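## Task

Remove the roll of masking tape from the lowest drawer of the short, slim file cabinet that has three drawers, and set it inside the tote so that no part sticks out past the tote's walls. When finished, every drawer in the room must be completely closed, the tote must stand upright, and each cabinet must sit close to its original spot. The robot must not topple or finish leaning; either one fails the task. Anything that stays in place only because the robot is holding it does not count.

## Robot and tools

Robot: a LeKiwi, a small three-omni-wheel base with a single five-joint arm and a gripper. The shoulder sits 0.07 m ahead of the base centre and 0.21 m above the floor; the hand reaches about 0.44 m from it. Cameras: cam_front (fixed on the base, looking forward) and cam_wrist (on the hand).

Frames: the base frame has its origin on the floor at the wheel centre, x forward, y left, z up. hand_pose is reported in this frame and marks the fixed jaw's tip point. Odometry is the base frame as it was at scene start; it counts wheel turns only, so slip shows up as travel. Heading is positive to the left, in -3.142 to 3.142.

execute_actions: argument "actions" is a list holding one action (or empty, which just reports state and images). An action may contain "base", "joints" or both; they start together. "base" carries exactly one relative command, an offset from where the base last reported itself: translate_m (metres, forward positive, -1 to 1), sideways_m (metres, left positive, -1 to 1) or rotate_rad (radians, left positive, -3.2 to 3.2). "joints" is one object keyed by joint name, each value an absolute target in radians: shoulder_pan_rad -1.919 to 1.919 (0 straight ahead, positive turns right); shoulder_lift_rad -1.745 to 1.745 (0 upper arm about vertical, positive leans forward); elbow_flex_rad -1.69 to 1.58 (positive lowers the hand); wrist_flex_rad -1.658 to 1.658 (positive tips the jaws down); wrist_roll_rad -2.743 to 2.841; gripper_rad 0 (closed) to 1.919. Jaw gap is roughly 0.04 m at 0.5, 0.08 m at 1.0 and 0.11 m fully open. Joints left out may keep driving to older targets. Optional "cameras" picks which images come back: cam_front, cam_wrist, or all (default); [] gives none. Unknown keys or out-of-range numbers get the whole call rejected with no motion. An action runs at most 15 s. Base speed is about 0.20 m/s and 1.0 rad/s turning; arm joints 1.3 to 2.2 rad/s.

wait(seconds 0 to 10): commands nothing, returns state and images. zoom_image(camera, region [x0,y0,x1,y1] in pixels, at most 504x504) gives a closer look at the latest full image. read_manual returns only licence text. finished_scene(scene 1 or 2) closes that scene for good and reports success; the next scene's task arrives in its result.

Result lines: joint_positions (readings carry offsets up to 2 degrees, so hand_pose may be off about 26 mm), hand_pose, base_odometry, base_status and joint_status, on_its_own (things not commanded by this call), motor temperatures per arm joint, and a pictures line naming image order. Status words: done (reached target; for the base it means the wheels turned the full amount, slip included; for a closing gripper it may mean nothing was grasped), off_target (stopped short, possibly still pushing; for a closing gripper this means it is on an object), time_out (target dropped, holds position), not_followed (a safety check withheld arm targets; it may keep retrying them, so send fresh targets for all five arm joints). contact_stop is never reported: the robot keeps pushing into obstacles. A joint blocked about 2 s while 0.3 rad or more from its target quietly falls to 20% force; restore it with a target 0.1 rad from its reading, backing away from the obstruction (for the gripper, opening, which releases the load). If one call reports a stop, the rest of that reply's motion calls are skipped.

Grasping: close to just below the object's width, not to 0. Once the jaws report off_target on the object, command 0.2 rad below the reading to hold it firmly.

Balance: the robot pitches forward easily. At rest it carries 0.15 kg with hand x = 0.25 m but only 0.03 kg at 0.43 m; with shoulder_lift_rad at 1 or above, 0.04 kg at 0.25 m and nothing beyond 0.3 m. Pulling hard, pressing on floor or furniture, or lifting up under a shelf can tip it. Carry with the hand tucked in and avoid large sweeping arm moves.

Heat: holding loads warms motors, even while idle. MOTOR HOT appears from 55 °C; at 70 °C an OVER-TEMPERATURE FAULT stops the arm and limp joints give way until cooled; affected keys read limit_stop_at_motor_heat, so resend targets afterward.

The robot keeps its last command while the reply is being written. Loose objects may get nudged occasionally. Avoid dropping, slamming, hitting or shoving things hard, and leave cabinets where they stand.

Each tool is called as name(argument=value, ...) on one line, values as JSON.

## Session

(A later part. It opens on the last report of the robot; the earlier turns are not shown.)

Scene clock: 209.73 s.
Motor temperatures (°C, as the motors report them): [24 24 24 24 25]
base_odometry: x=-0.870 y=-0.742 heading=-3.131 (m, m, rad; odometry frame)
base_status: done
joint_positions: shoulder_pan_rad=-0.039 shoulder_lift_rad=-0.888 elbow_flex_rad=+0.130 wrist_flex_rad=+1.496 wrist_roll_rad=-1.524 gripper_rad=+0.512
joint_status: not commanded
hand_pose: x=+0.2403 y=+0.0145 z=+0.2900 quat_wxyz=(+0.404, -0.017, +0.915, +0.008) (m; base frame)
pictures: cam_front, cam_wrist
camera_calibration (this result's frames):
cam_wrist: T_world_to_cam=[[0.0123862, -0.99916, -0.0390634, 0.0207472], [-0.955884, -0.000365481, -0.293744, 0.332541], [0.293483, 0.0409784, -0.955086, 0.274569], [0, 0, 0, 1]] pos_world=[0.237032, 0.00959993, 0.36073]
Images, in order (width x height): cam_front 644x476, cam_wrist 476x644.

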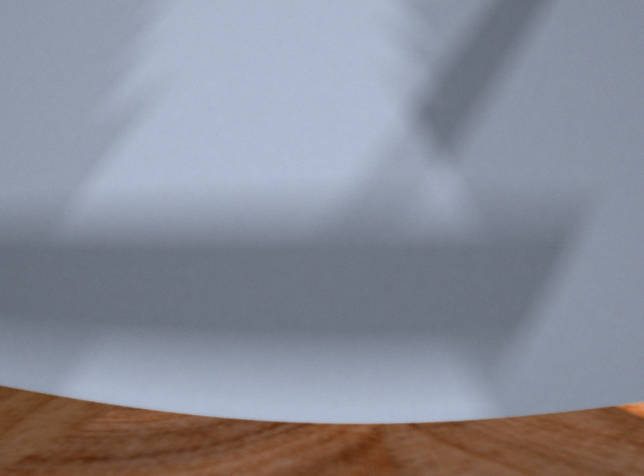

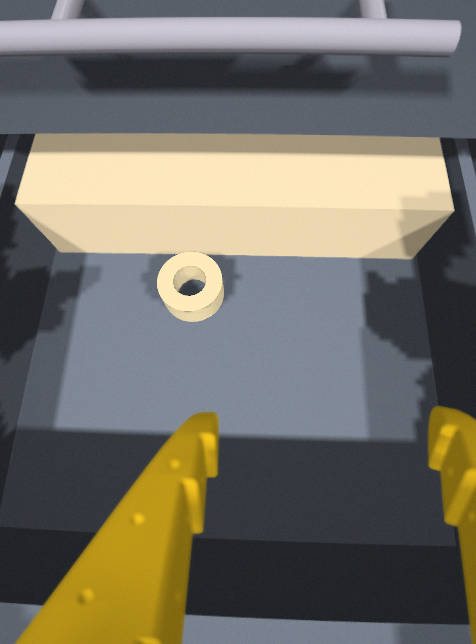

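execute_actions(actions=[{"joints":{"shoulder_pan_rad":-0.2,"shoulder_lift_rad":0.46,"elbow_flex_rad":-0.2,"wrist_flex_rad":1.04,"wrist_roll_rad":0.05,"gripper_rad":0.4}}], cameras=["cam_wrist"])

Scene clock: 223.40 s.
Motor temperatures (°C, as the motors report them): [24 24 24 24 25]
base_odometry: x=-0.870 y=-0.742 heading=-3.131 (m, m, rad; odometry frame)
base_status: not commanded
joint_positions: shoulder_pan_rad=-0.190 shoulder_lift_rad=+0.476 elbow_flex_rad=-0.168 wrist_flex_rad=+1.050 wrist_roll_rad=+0.045 gripper_rad=+0.412
joint_status: all done
hand_pose: x=+0.3255 y=+0.0492 z=+0.1015 quat_wxyz=(+0.082, -0.765, +0.635, -0.067) (m; base frame)
pictures: cam_wrist
camera_calibration (this result's frames):
cam_wrist: T_world_to_cam=[[0.969302, 0.136645, 0.204404, -0.345118], [0.0198223, -0.872069, 0.488981, 0.00447805], [0.245071, -0.469919, -0.848007, 0.0982381], [0, 0, 0, 1]] pos_world=[0.31036, 0.0972277, 0.151661]
Images, in order (width x height): cam_wrist 476x644.

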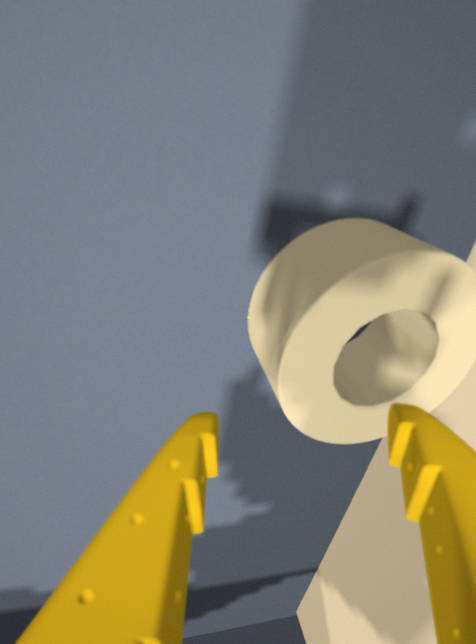

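execute_actions(actions=[{"joints":{"shoulder_pan_rad":-0.155,"shoulder_lift_rad":0.58,"elbow_flex_rad":-0.31,"wrist_flex_rad":1.03}}], cameras=["cam_wrist"])

Scene clock: 234.93 s.
Motor temperatures (°C, as the motors report them): [24 24 25 24 25]
base_odometry: x=-0.870 y=-0.742 heading=-3.131 (m, m, rad; odometry frame)
base_status: not commanded
joint_positions: shoulder_pan_rad=-0.167 shoulder_lift_rad=+0.599 elbow_flex_rad=-0.278 wrist_flex_rad=+1.041 wrist_roll_rad=+0.045 gripper_rad=+0.412
joint_status: all done
hand_pose: x=+0.3356 y=+0.0448 z=+0.0899 quat_wxyz=(+0.080, -0.758, +0.644, -0.067) (m; base frame)
pictures: cam_wrist
camera_calibration (this result's frames):
cam_wrist: T_world_to_cam=[[0.972804, 0.11441, 0.201404, -0.351821], [0.00123284, -0.872045, 0.489424, 0.0123201], [0.231628, -0.475865, -0.84847, 0.0885804], [0, 0, 0, 1]] pos_world=[0.32172, 0.0931479, 0.139986]
Images, in order (width x height): cam_wrist 476x644.

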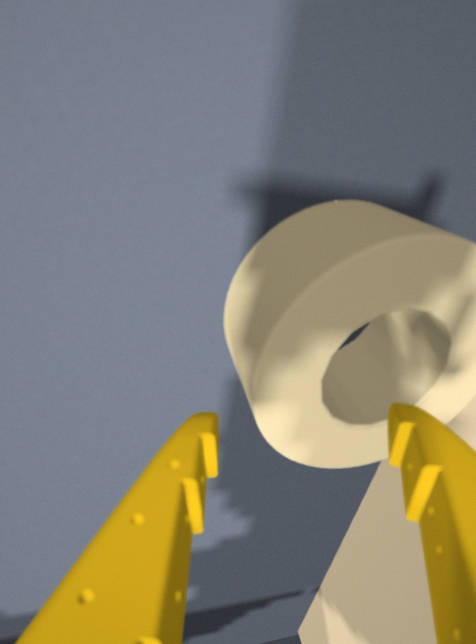

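execute_actions(actions=[{"joints":{"shoulder_lift_rad":0.64,"wrist_flex_rad":0.97}}], cameras=["cam_wrist"])

Scene clock: 258.47 s.
Motor temperatures (°C, as the motors report them): [24 24 25 24 25]
base_odometry: x=-0.870 y=-0.742 heading=-3.131 (m, m, rad; odometry frame)
base_status: not commanded
joint_positions: shoulder_pan_rad=-0.167 shoulder_lift_rad=+0.659 elbow_flex_rad=-0.280 wrist_flex_rad=+0.982 wrist_roll_rad=+0.045 gripper_rad=+0.411
joint_status: all done
hand_pose: x=+0.3376 y=+0.0451 z=+0.0770 quat_wxyz=(+0.080, -0.758, +0.644, -0.067) (m; base frame)
pictures: cam_wrist
camera_calibration (this result's frames):
cam_wrist: T_world_to_cam=[[0.972804, 0.11441, 0.201404, -0.351248], [0.00123284, -0.872045, 0.489424, 0.0188814], [0.231628, -0.475865, -0.84847, 0.0774089], [0, 0, 0, 1]] pos_world=[0.323742, 0.0934881, 0.127181]
Images, in order (width x height): cam_wrist 476x644.

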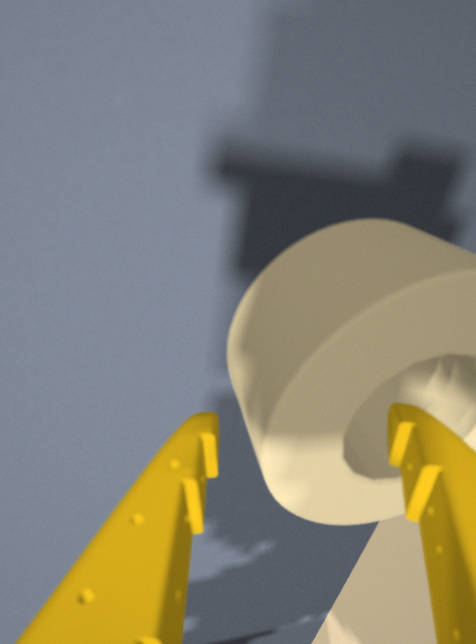

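execute_actions(actions=[{"joints":{"shoulder_pan_rad":-0.19,"shoulder_lift_rad":0.70,"wrist_flex_rad":0.9}}], cameras=["cam_wrist"])

Scene clock: 266.53 s.
Motor temperatures (°C, as the motors report them): [24 24 25 24 25]
base_odometry: x=-0.870 y=-0.742 heading=-3.131 (m, m, rad; odometry frame)
base_status: not commanded
joint_positions: shoulder_pan_rad=-0.177 shoulder_lift_rad=+0.706 elbow_flex_rad=-0.284 wrist_flex_rad=+0.913 wrist_roll_rad=+0.045 gripper_rad=+0.411
joint_status: all done
hand_pose: x=+0.3424 y=+0.0490 z=+0.0679 quat_wxyz=(+0.090, -0.760, +0.639, -0.075) (m; base frame)
pictures: cam_wrist
camera_calibration (this result's frames):
cam_wrist: T_world_to_cam=[[0.966022, 0.123864, 0.226844, -0.354399], [-0.00191691, -0.874225, 0.485518, 0.0281452], [0.258451, -0.469456, -0.844283, 0.0606182], [0, 0, 0, 1]] pos_world=[0.326744, 0.0969601, 0.117907]
Images, in order (width x height): cam_wrist 476x644.

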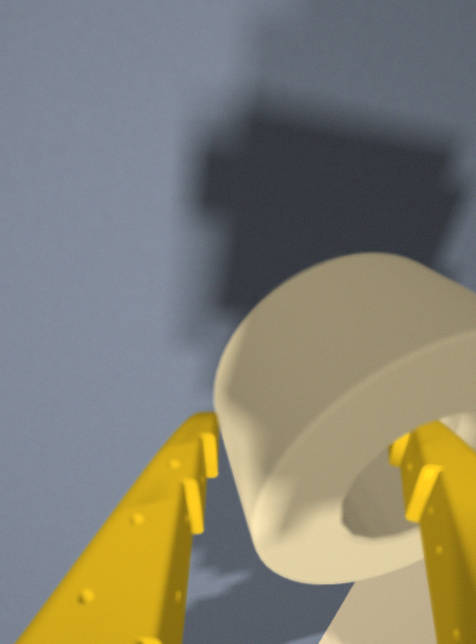

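execute_actions(actions=[{"joints":{"gripper_rad":0.0}}], cameras=["cam_wrist"])

execute_actions(actions=[{"joints":{"shoulder_lift_rad":0.45}}])

Scene clock: 276.37 s.
Motor temperatures (°C, as the motors report them): [24 24 25 24 25]
base_odometry: x=-0.870 y=-0.742 heading=-3.131 (m, m, rad; odometry frame)
base_status: not commanded
joint_positions: shoulder_pan_rad=-0.177 shoulder_lift_rad=+0.708 elbow_flex_rad=-0.284 wrist_flex_rad=+0.912 wrist_roll_rad=+0.045 gripper_rad=+0.135
joint_status: gripper_rad off_target (ended at +0.135, target +0.000)
hand_pose: x=+0.3424 y=+0.0490 z=+0.0676 quat_wxyz=(+0.090, -0.760, +0.639, -0.075) (m; base frame)
pictures: cam_wrist
camera_calibration (this result's frames):
cam_wrist: T_world_to_cam=[[0.966022, 0.123864, 0.226844, -0.354347], [-0.00191691, -0.874225, 0.485518, 0.0283128], [0.258451, -0.469456, -0.844283, 0.0603294], [0, 0, 0, 1]] pos_world=[0.326769, 0.0969646, 0.11757]
Images, in order (width x height): cam_wrist 476x644.

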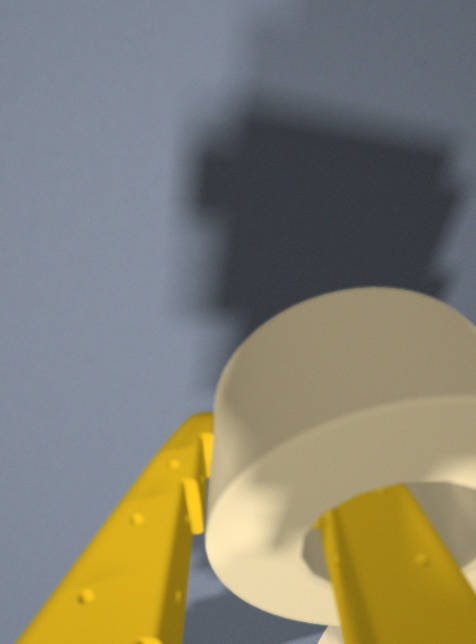

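Scene clock: 277.20 s.
Motor temperatures (°C, as the motors report them): [24 24 25 24 25]
base_odometry: x=-0.870 y=-0.742 heading=-3.131 (m, m, rad; odometry frame)
base_status: not commanded
joint_positions: shoulder_pan_rad=-0.182 shoulder_lift_rad=+0.530 elbow_flex_rad=-0.274 wrist_flex_rad=+0.912 wrist_roll_rad=+0.045 gripper_rad=+0.134
joint_status: all done
hand_pose: x=+0.3611 y=+0.0537 z=+0.1119 quat_wxyz=(+0.154, -0.752, +0.628, -0.128) (m; base frame)
pictures: cam_front, cam_wrist
camera_calibration (this result's frames):
cam_wrist: T_world_to_cam=[[0.914971, 0.119022, 0.385567, -0.382045], [-0.0752212, -0.888452, 0.452764, 0.0418524], [0.396446, -0.443268, -0.803955, 0.0394385], [0, 0, 0, 1]] pos_world=[0.337073, 0.100137, 0.160061]
Images, in order (width x height): cam_front 644x476, cam_wrist 476x644.

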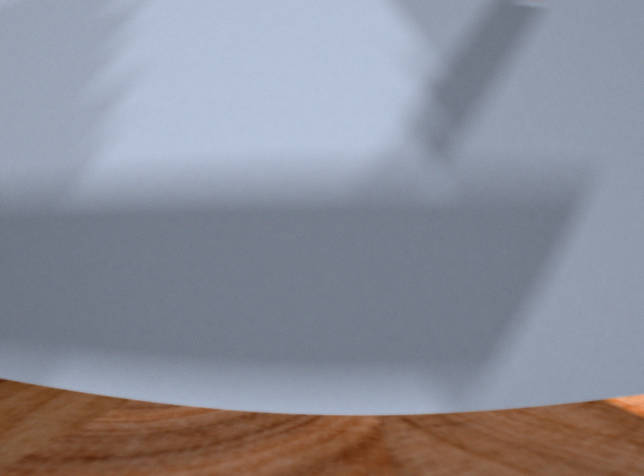

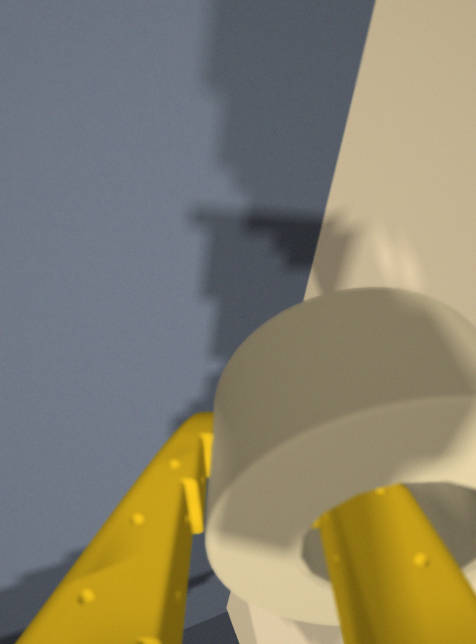

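execute_actions(actions=[{"joints":{"shoulder_lift_rad":0.2,"elbow_flex_rad":-0.2,"wrist_flex_rad":1.55}}], cameras=[])

execute_actions(actions=[{"joints":{"shoulder_pan_rad":-0.02,"shoulder_lift_rad":-1.55,"elbow_flex_rad":-0.3,"wrist_flex_rad":1.5}}], cameras=["cam_wrist"])

Scene clock: 285.33 s.
Motor temperatures (°C, as the motors report them): [24 24 25 24 25]
base_odometry: x=-0.870 y=-0.742 heading=-3.131 (m, m, rad; odometry frame)
base_status: not commanded
joint_positions: shoulder_pan_rad=-0.183 shoulder_lift_rad=+0.251 elbow_flex_rad=-0.192 wrist_flex_rad=+1.542 wrist_roll_rad=+0.045 gripper_rad=+0.134
joint_status: all done
hand_pose: x=+0.2713 y=+0.0375 z=+0.1481 quat_wxyz=(-0.011, -0.768, +0.641, +0.010) (m; base frame)
pictures: none
No camera images: the call's "cameras" was empty. Leave "cameras" out to get every camera's image.

Scene clock: 286.83 s.
Motor temperatures (°C, as the motors report them): [24 24 25 24 25]
base_odometry: x=-0.870 y=-0.742 heading=-3.131 (m, m, rad; odometry frame)
base_status: not commanded
joint_positions: shoulder_pan_rad=-0.030 shoulder_lift_rad=-1.558 elbow_flex_rad=-0.294 wrist_flex_rad=+1.512 wrist_roll_rad=+0.045 gripper_rad=+0.134
joint_status: all done
hand_pose: x=+0.0968 y=+0.0005 z=+0.4126 quat_wxyz=(+0.587, -0.414, +0.403, -0.568) (m; base frame)
pictures: cam_wrist
camera_calibration (this result's frames):
cam_wrist: T_world_to_cam=[[-0.325285, -0.0583272, 0.943816, -0.360026], [-0.440529, -0.873824, -0.205829, 0.145678], [0.836734, -0.482731, 0.258547, -0.118665], [0, 0, 0, 1]] pos_world=[0.0463557, 0.0490138, 0.400463]
Images, in order (width x height): cam_wrist 476x644.

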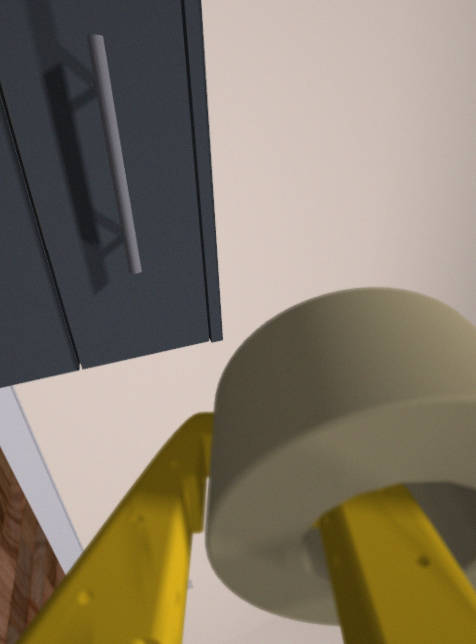

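execute_actions(actions=[{"base":{"rotate_rad":-0.05},"joints":{"wrist_flex_rad":1.1}}], cameras=[])

execute_actions(actions=[{"base":{"translate_m":0.288}}], cameras=["cam_front"])

Scene clock: 299.50 s.
Motor temperatures (°C, as the motors report them): [24 24 25 24 25]
base_odometry: x=-0.870 y=-0.742 heading=+3.105 (m, m, rad; odometry frame)
base_status: done
joint_positions: shoulder_pan_rad=-0.030 shoulder_lift_rad=-1.558 elbow_flex_rad=-0.294 wrist_flex_rad=+1.116 wrist_roll_rad=+0.045 gripper_rad=+0.134
joint_status: all done
hand_pose: x=+0.0672 y=-0.0004 z=+0.4684 quat_wxyz=(+0.657, -0.291, +0.283, -0.635) (m; base frame)
pictures: none
No camera images: the call's "cameras" was empty. Leave "cameras" out to get every camera's image.

Scene clock: 301.90 s.
Motor temperatures (°C, as the motors report them): [24 24 25 24 25]
base_odometry: x=-1.157 y=-0.732 heading=+3.105 (m, m, rad; odometry frame)
base_status: done
joint_positions: shoulder_pan_rad=-0.030 shoulder_lift_rad=-1.559 elbow_flex_rad=-0.295 wrist_flex_rad=+1.116 wrist_roll_rad=+0.045 gripper_rad=+0.134
joint_status: not commanded
hand_pose: x=+0.0664 y=-0.0004 z=+0.4685 quat_wxyz=(+0.658, -0.290, +0.282, -0.636) (m; base frame)
pictures: cam_front
Images, in order (width x height): cam_front 644x476.

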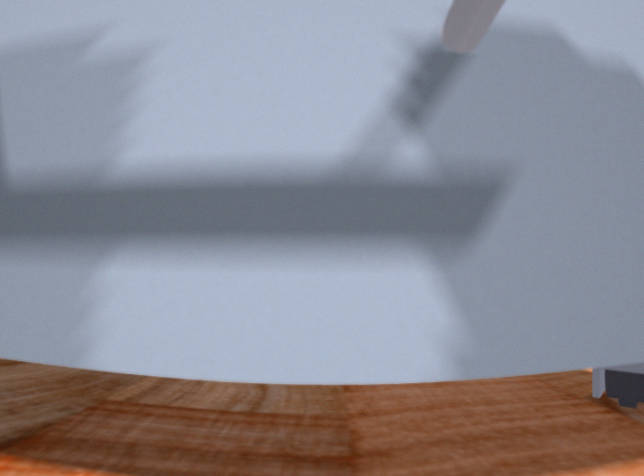

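execute_actions(actions=[{"base":{"translate_m":-0.14}}], cameras=["cam_front"])

execute_actions(actions=[{"base":{"rotate_rad":-1.5}}], cameras=["cam_front"])

Scene clock: 311.53 s.
Motor temperatures (°C, as the motors report them): [24 24 25 24 25]
base_odometry: x=-1.018 y=-0.737 heading=+3.105 (m, m, rad; odometry frame)
base_status: done
joint_positions: shoulder_pan_rad=-0.030 shoulder_lift_rad=-1.559 elbow_flex_rad=-0.295 wrist_flex_rad=+1.116 wrist_roll_rad=+0.045 gripper_rad=+0.134
joint_status: not commanded
hand_pose: x=+0.0664 y=-0.0004 z=+0.4685 quat_wxyz=(+0.658, -0.290, +0.282, -0.636) (m; base frame)
pictures: cam_front
Images, in order (width x height): cam_front 644x476.

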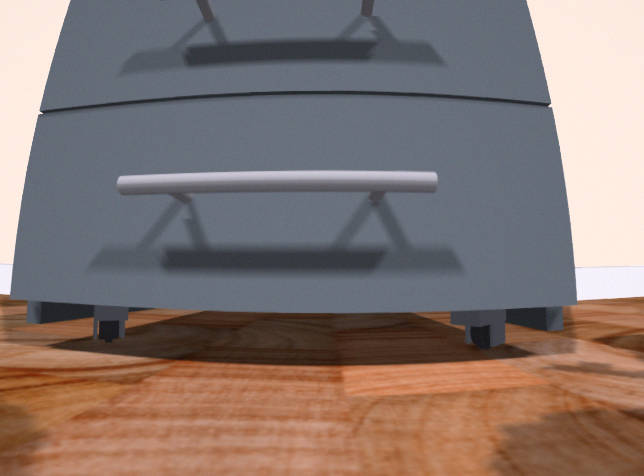

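Scene clock: 314.00 s.
Motor temperatures (°C, as the motors report them): [24 24 25 24 25]
base_odometry: x=-1.018 y=-0.737 heading=+1.609 (m, m, rad; odometry frame)
base_status: done
joint_positions: shoulder_pan_rad=-0.029 shoulder_lift_rad=-1.561 elbow_flex_rad=-0.297 wrist_flex_rad=+1.116 wrist_roll_rad=+0.045 gripper_rad=+0.134
joint_status: not commanded
hand_pose: x=+0.0657 y=-0.0004 z=+0.4686 quat_wxyz=(+0.658, -0.288, +0.281, -0.637) (m; base frame)
pictures: cam_front
Images, in order (width x height): cam_front 644x476.

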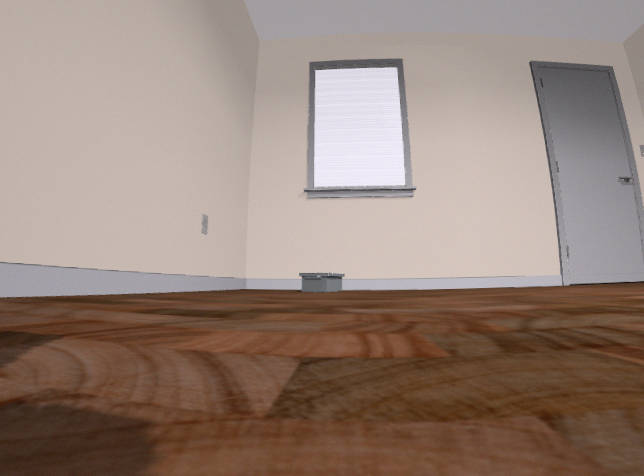

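Shut. Onward.

execute_actions(actions=[{"base":{"translate_m":1.0}}], cameras=["cam_front"])

zoom_image(camera="cam_front", region=[260, 240, 400, 320])

Scene clock: 326.53 s.
Motor temperatures (°C, as the motors report them): [24 24 25 24 25]
base_odometry: x=-1.056 y=+0.262 heading=+1.609 (m, m, rad; odometry frame)
base_status: done
joint_positions: shoulder_pan_rad=-0.029 shoulder_lift_rad=-1.561 elbow_flex_rad=-0.297 wrist_flex_rad=+1.116 wrist_roll_rad=+0.045 gripper_rad=+0.134
joint_status: not commanded
hand_pose: x=+0.0657 y=-0.0004 z=+0.4686 quat_wxyz=(+0.658, -0.288, +0.281, -0.637) (m; base frame)
pictures: cam_front
Images, in order (width x height): cam_front 644x476.

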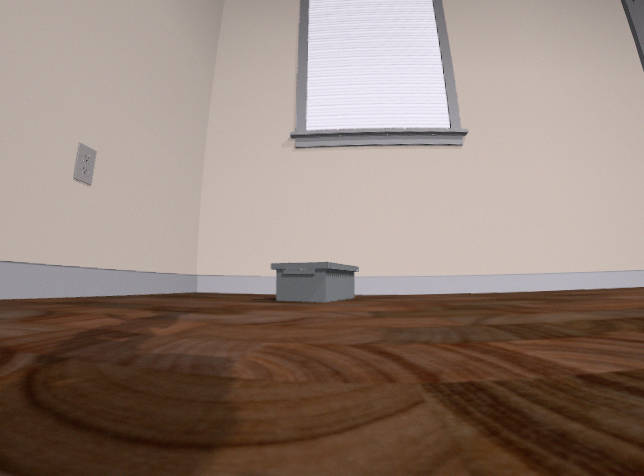

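Region (260, 240, 400, 320) of cam_front's 644x476 image, scaled by 3.600; it fills the top 288 rows of this view, and the rest is white.

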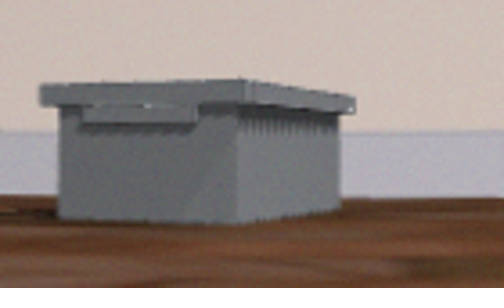

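execute_actions(actions=[{"base":{"translate_m":0.86},"joints":{"shoulder_pan_rad":-0.25,"shoulder_lift_rad":-0.3,"elbow_flex_rad":0.0,"wrist_flex_rad":1.4,"wrist_roll_rad":-1.53}}])

Scene clock: 344.53 s.
Motor temperatures (°C, as the motors report them): [24 24 25 24 25]
base_odometry: x=-1.089 y=+1.121 heading=+1.609 (m, m, rad; odometry frame)
base_status: done
joint_positions: shoulder_pan_rad=-0.240 shoulder_lift_rad=-0.291 elbow_flex_rad=+0.012 wrist_flex_rad=+1.397 wrist_roll_rad=-1.524 gripper_rad=+0.134
joint_status: all done
hand_pose: x=+0.2821 y=+0.0606 z=+0.2225 quat_wxyz=(+0.223, -0.116, +0.968, +0.027) (m; base frame)
pictures: cam_front, cam_wrist
camera_calibration (this result's frames):
cam_wrist: T_world_to_cam=[[0.199388, -0.979566, -0.0263504, 0.00688865], [-0.97631, -0.200888, 0.0803966, 0.287319], [-0.0840473, 0.00969603, -0.996415, 0.313623], [0, 0, 0, 1]] pos_world=[0.305498, 0.0614261, 0.289581]
Images, in order (width x height): cam_front 644x476, cam_wrist 476x644.

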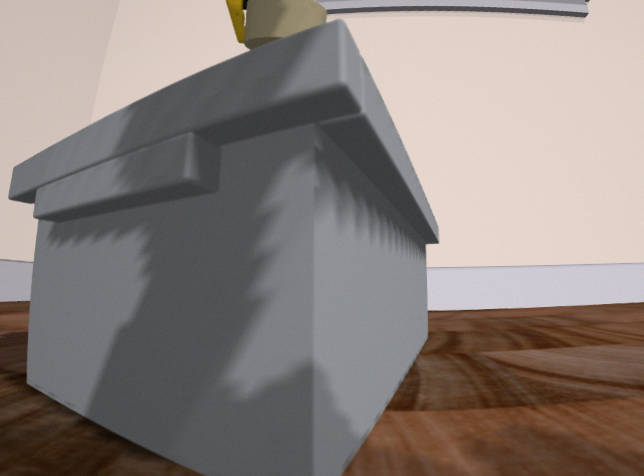

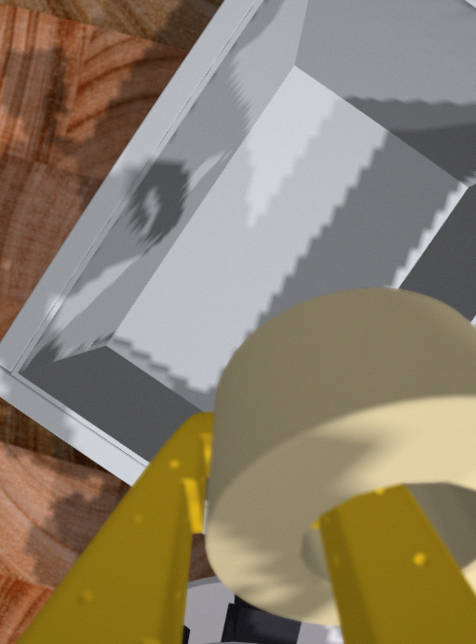

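Geometry fine.

execute_actions(actions=[{"joints":{"shoulder_lift_rad":0.2,"elbow_flex_rad":0.0,"wrist_flex_rad":1.33}}], cameras=[])

execute_actions(actions=[{"joints":{"shoulder_lift_rad":0.685,"elbow_flex_rad":0.15,"wrist_flex_rad":0.71}}])

Scene clock: 352.67 s.
Motor temperatures (°C, as the motors report them): [24 24 25 24 25]
base_odometry: x=-1.089 y=+1.121 heading=+1.609 (m, m, rad; odometry frame)
base_status: not commanded
joint_positions: shoulder_pan_rad=-0.240 shoulder_lift_rad=+0.214 elbow_flex_rad=+0.012 wrist_flex_rad=+1.340 wrist_roll_rad=-1.524 gripper_rad=+0.134
joint_status: all done
hand_pose: x=+0.2740 y=+0.0587 z=+0.1273 quat_wxyz=(+0.003, -0.119, +0.993, +0.000) (m; base frame)
pictures: none
No camera images: the call's "cameras" was empty. Leave "cameras" out to get every camera's image.

Scene clock: 353.77 s.
Motor temperatures (°C, as the motors report them): [24 24 25 24 25]
base_odometry: x=-1.089 y=+1.121 heading=+1.609 (m, m, rad; odometry frame)
base_status: not commanded
joint_positions: shoulder_pan_rad=-0.240 shoulder_lift_rad=+0.702 elbow_flex_rad=+0.154 wrist_flex_rad=+0.719 wrist_roll_rad=-1.524 gripper_rad=+0.134
joint_status: all done
hand_pose: x=+0.2749 y=+0.0589 z=+0.0178 quat_wxyz=(-0.002, -0.119, +0.993, +0.000) (m; base frame)
pictures: cam_front, cam_wrist
camera_calibration (this result's frames):
cam_wrist: T_world_to_cam=[[0.192024, -0.98137, -0.00624523, 0.00297823], [-0.84251, -0.16811, 0.511778, 0.250082], [-0.503294, -0.0930118, -0.859095, 0.227916], [0, 0, 0, 1]] pos_world=[0.324834, 0.0661629, 0.0678336]
Images, in order (width x height): cam_front 644x476, cam_wrist 476x644.

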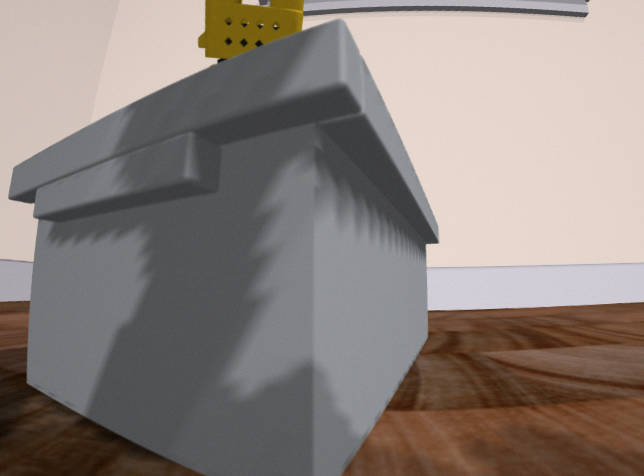

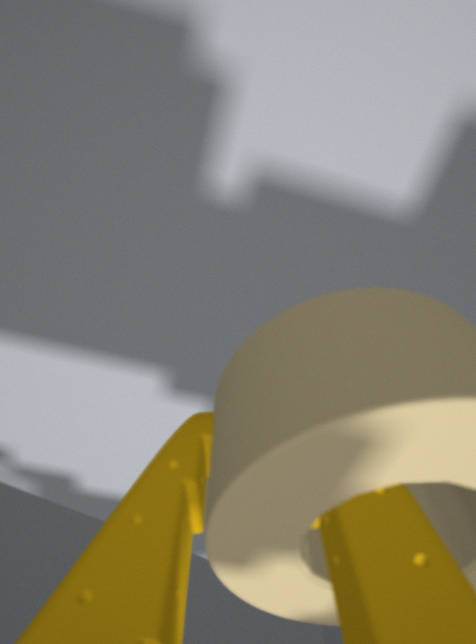

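execute_actions(actions=[{"joints":{"gripper_rad":0.3}}], cameras=["cam_wrist"])

execute_actions(actions=[{"joints":{"shoulder_lift_rad":0.1,"elbow_flex_rad":-0.05,"wrist_flex_rad":1.45}}])

Scene clock: 360.23 s.
Motor temperatures (°C, as the motors report them): [24 24 25 24 25]
base_odometry: x=-1.089 y=+1.121 heading=+1.609 (m, m, rad; odometry frame)
base_status: not commanded
joint_positions: shoulder_pan_rad=-0.240 shoulder_lift_rad=+0.702 elbow_flex_rad=+0.154 wrist_flex_rad=+0.719 wrist_roll_rad=-1.524 gripper_rad=+0.287
joint_status: all done
hand_pose: x=+0.2749 y=+0.0589 z=+0.0178 quat_wxyz=(-0.002, -0.119, +0.993, +0.000) (m; base frame)
pictures: cam_wrist
camera_calibration (this result's frames):
cam_wrist: T_world_to_cam=[[0.192024, -0.98137, -0.00624523, 0.00297823], [-0.84251, -0.16811, 0.511778, 0.250082], [-0.503294, -0.0930118, -0.859095, 0.227916], [0, 0, 0, 1]] pos_world=[0.324834, 0.0661629, 0.0678336]
Images, in order (width x height): cam_wrist 476x644.

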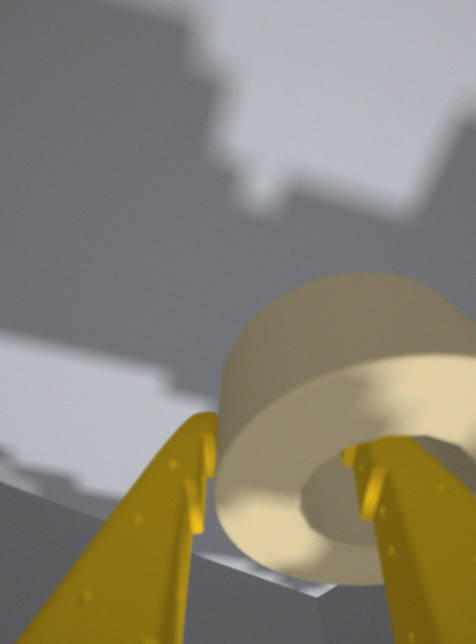

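Scene clock: 361.40 s.
Motor temperatures (°C, as the motors report them): [24 24 25 24 25]
base_odometry: x=-1.089 y=+1.121 heading=+1.609 (m, m, rad; odometry frame)
base_status: not commanded
joint_positions: shoulder_pan_rad=-0.240 shoulder_lift_rad=+0.143 elbow_flex_rad=-0.022 wrist_flex_rad=+1.441 wrist_roll_rad=-1.524 gripper_rad=+0.288
joint_status: all done
hand_pose: x=+0.2690 y=+0.0574 z=+0.1446 quat_wxyz=(+0.004, -0.119, +0.993, +0.001) (m; base frame)
pictures: cam_front, cam_wrist
camera_calibration (this result's frames):
cam_wrist: T_world_to_cam=[[0.192101, -0.981351, -0.00682158, 0.00354487], [-0.848547, -0.169589, 0.501207, 0.18317], [-0.493017, -0.0904941, -0.865301, 0.331753], [0, 0, 0, 1]] pos_world=[0.318307, 0.064564, 0.195284]
Images, in order (width x height): cam_front 644x476, cam_wrist 476x644.

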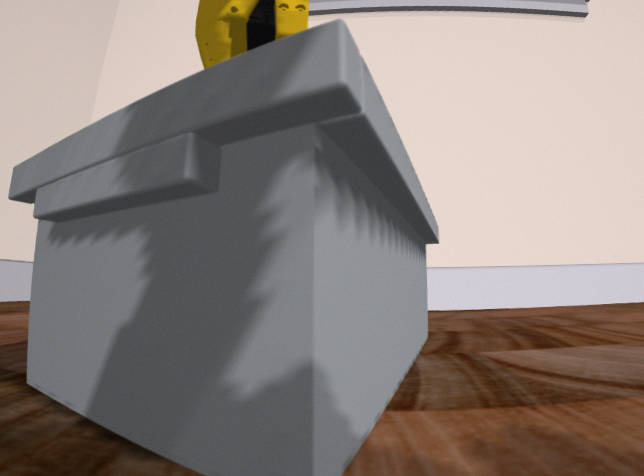

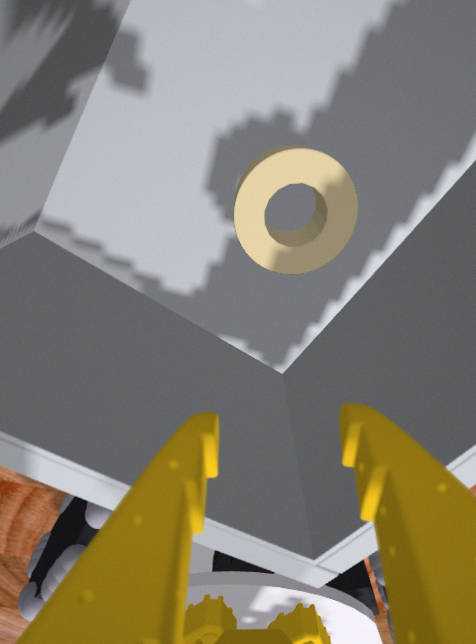

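finished_scene(scene=2)

The scene is finished: the task was done.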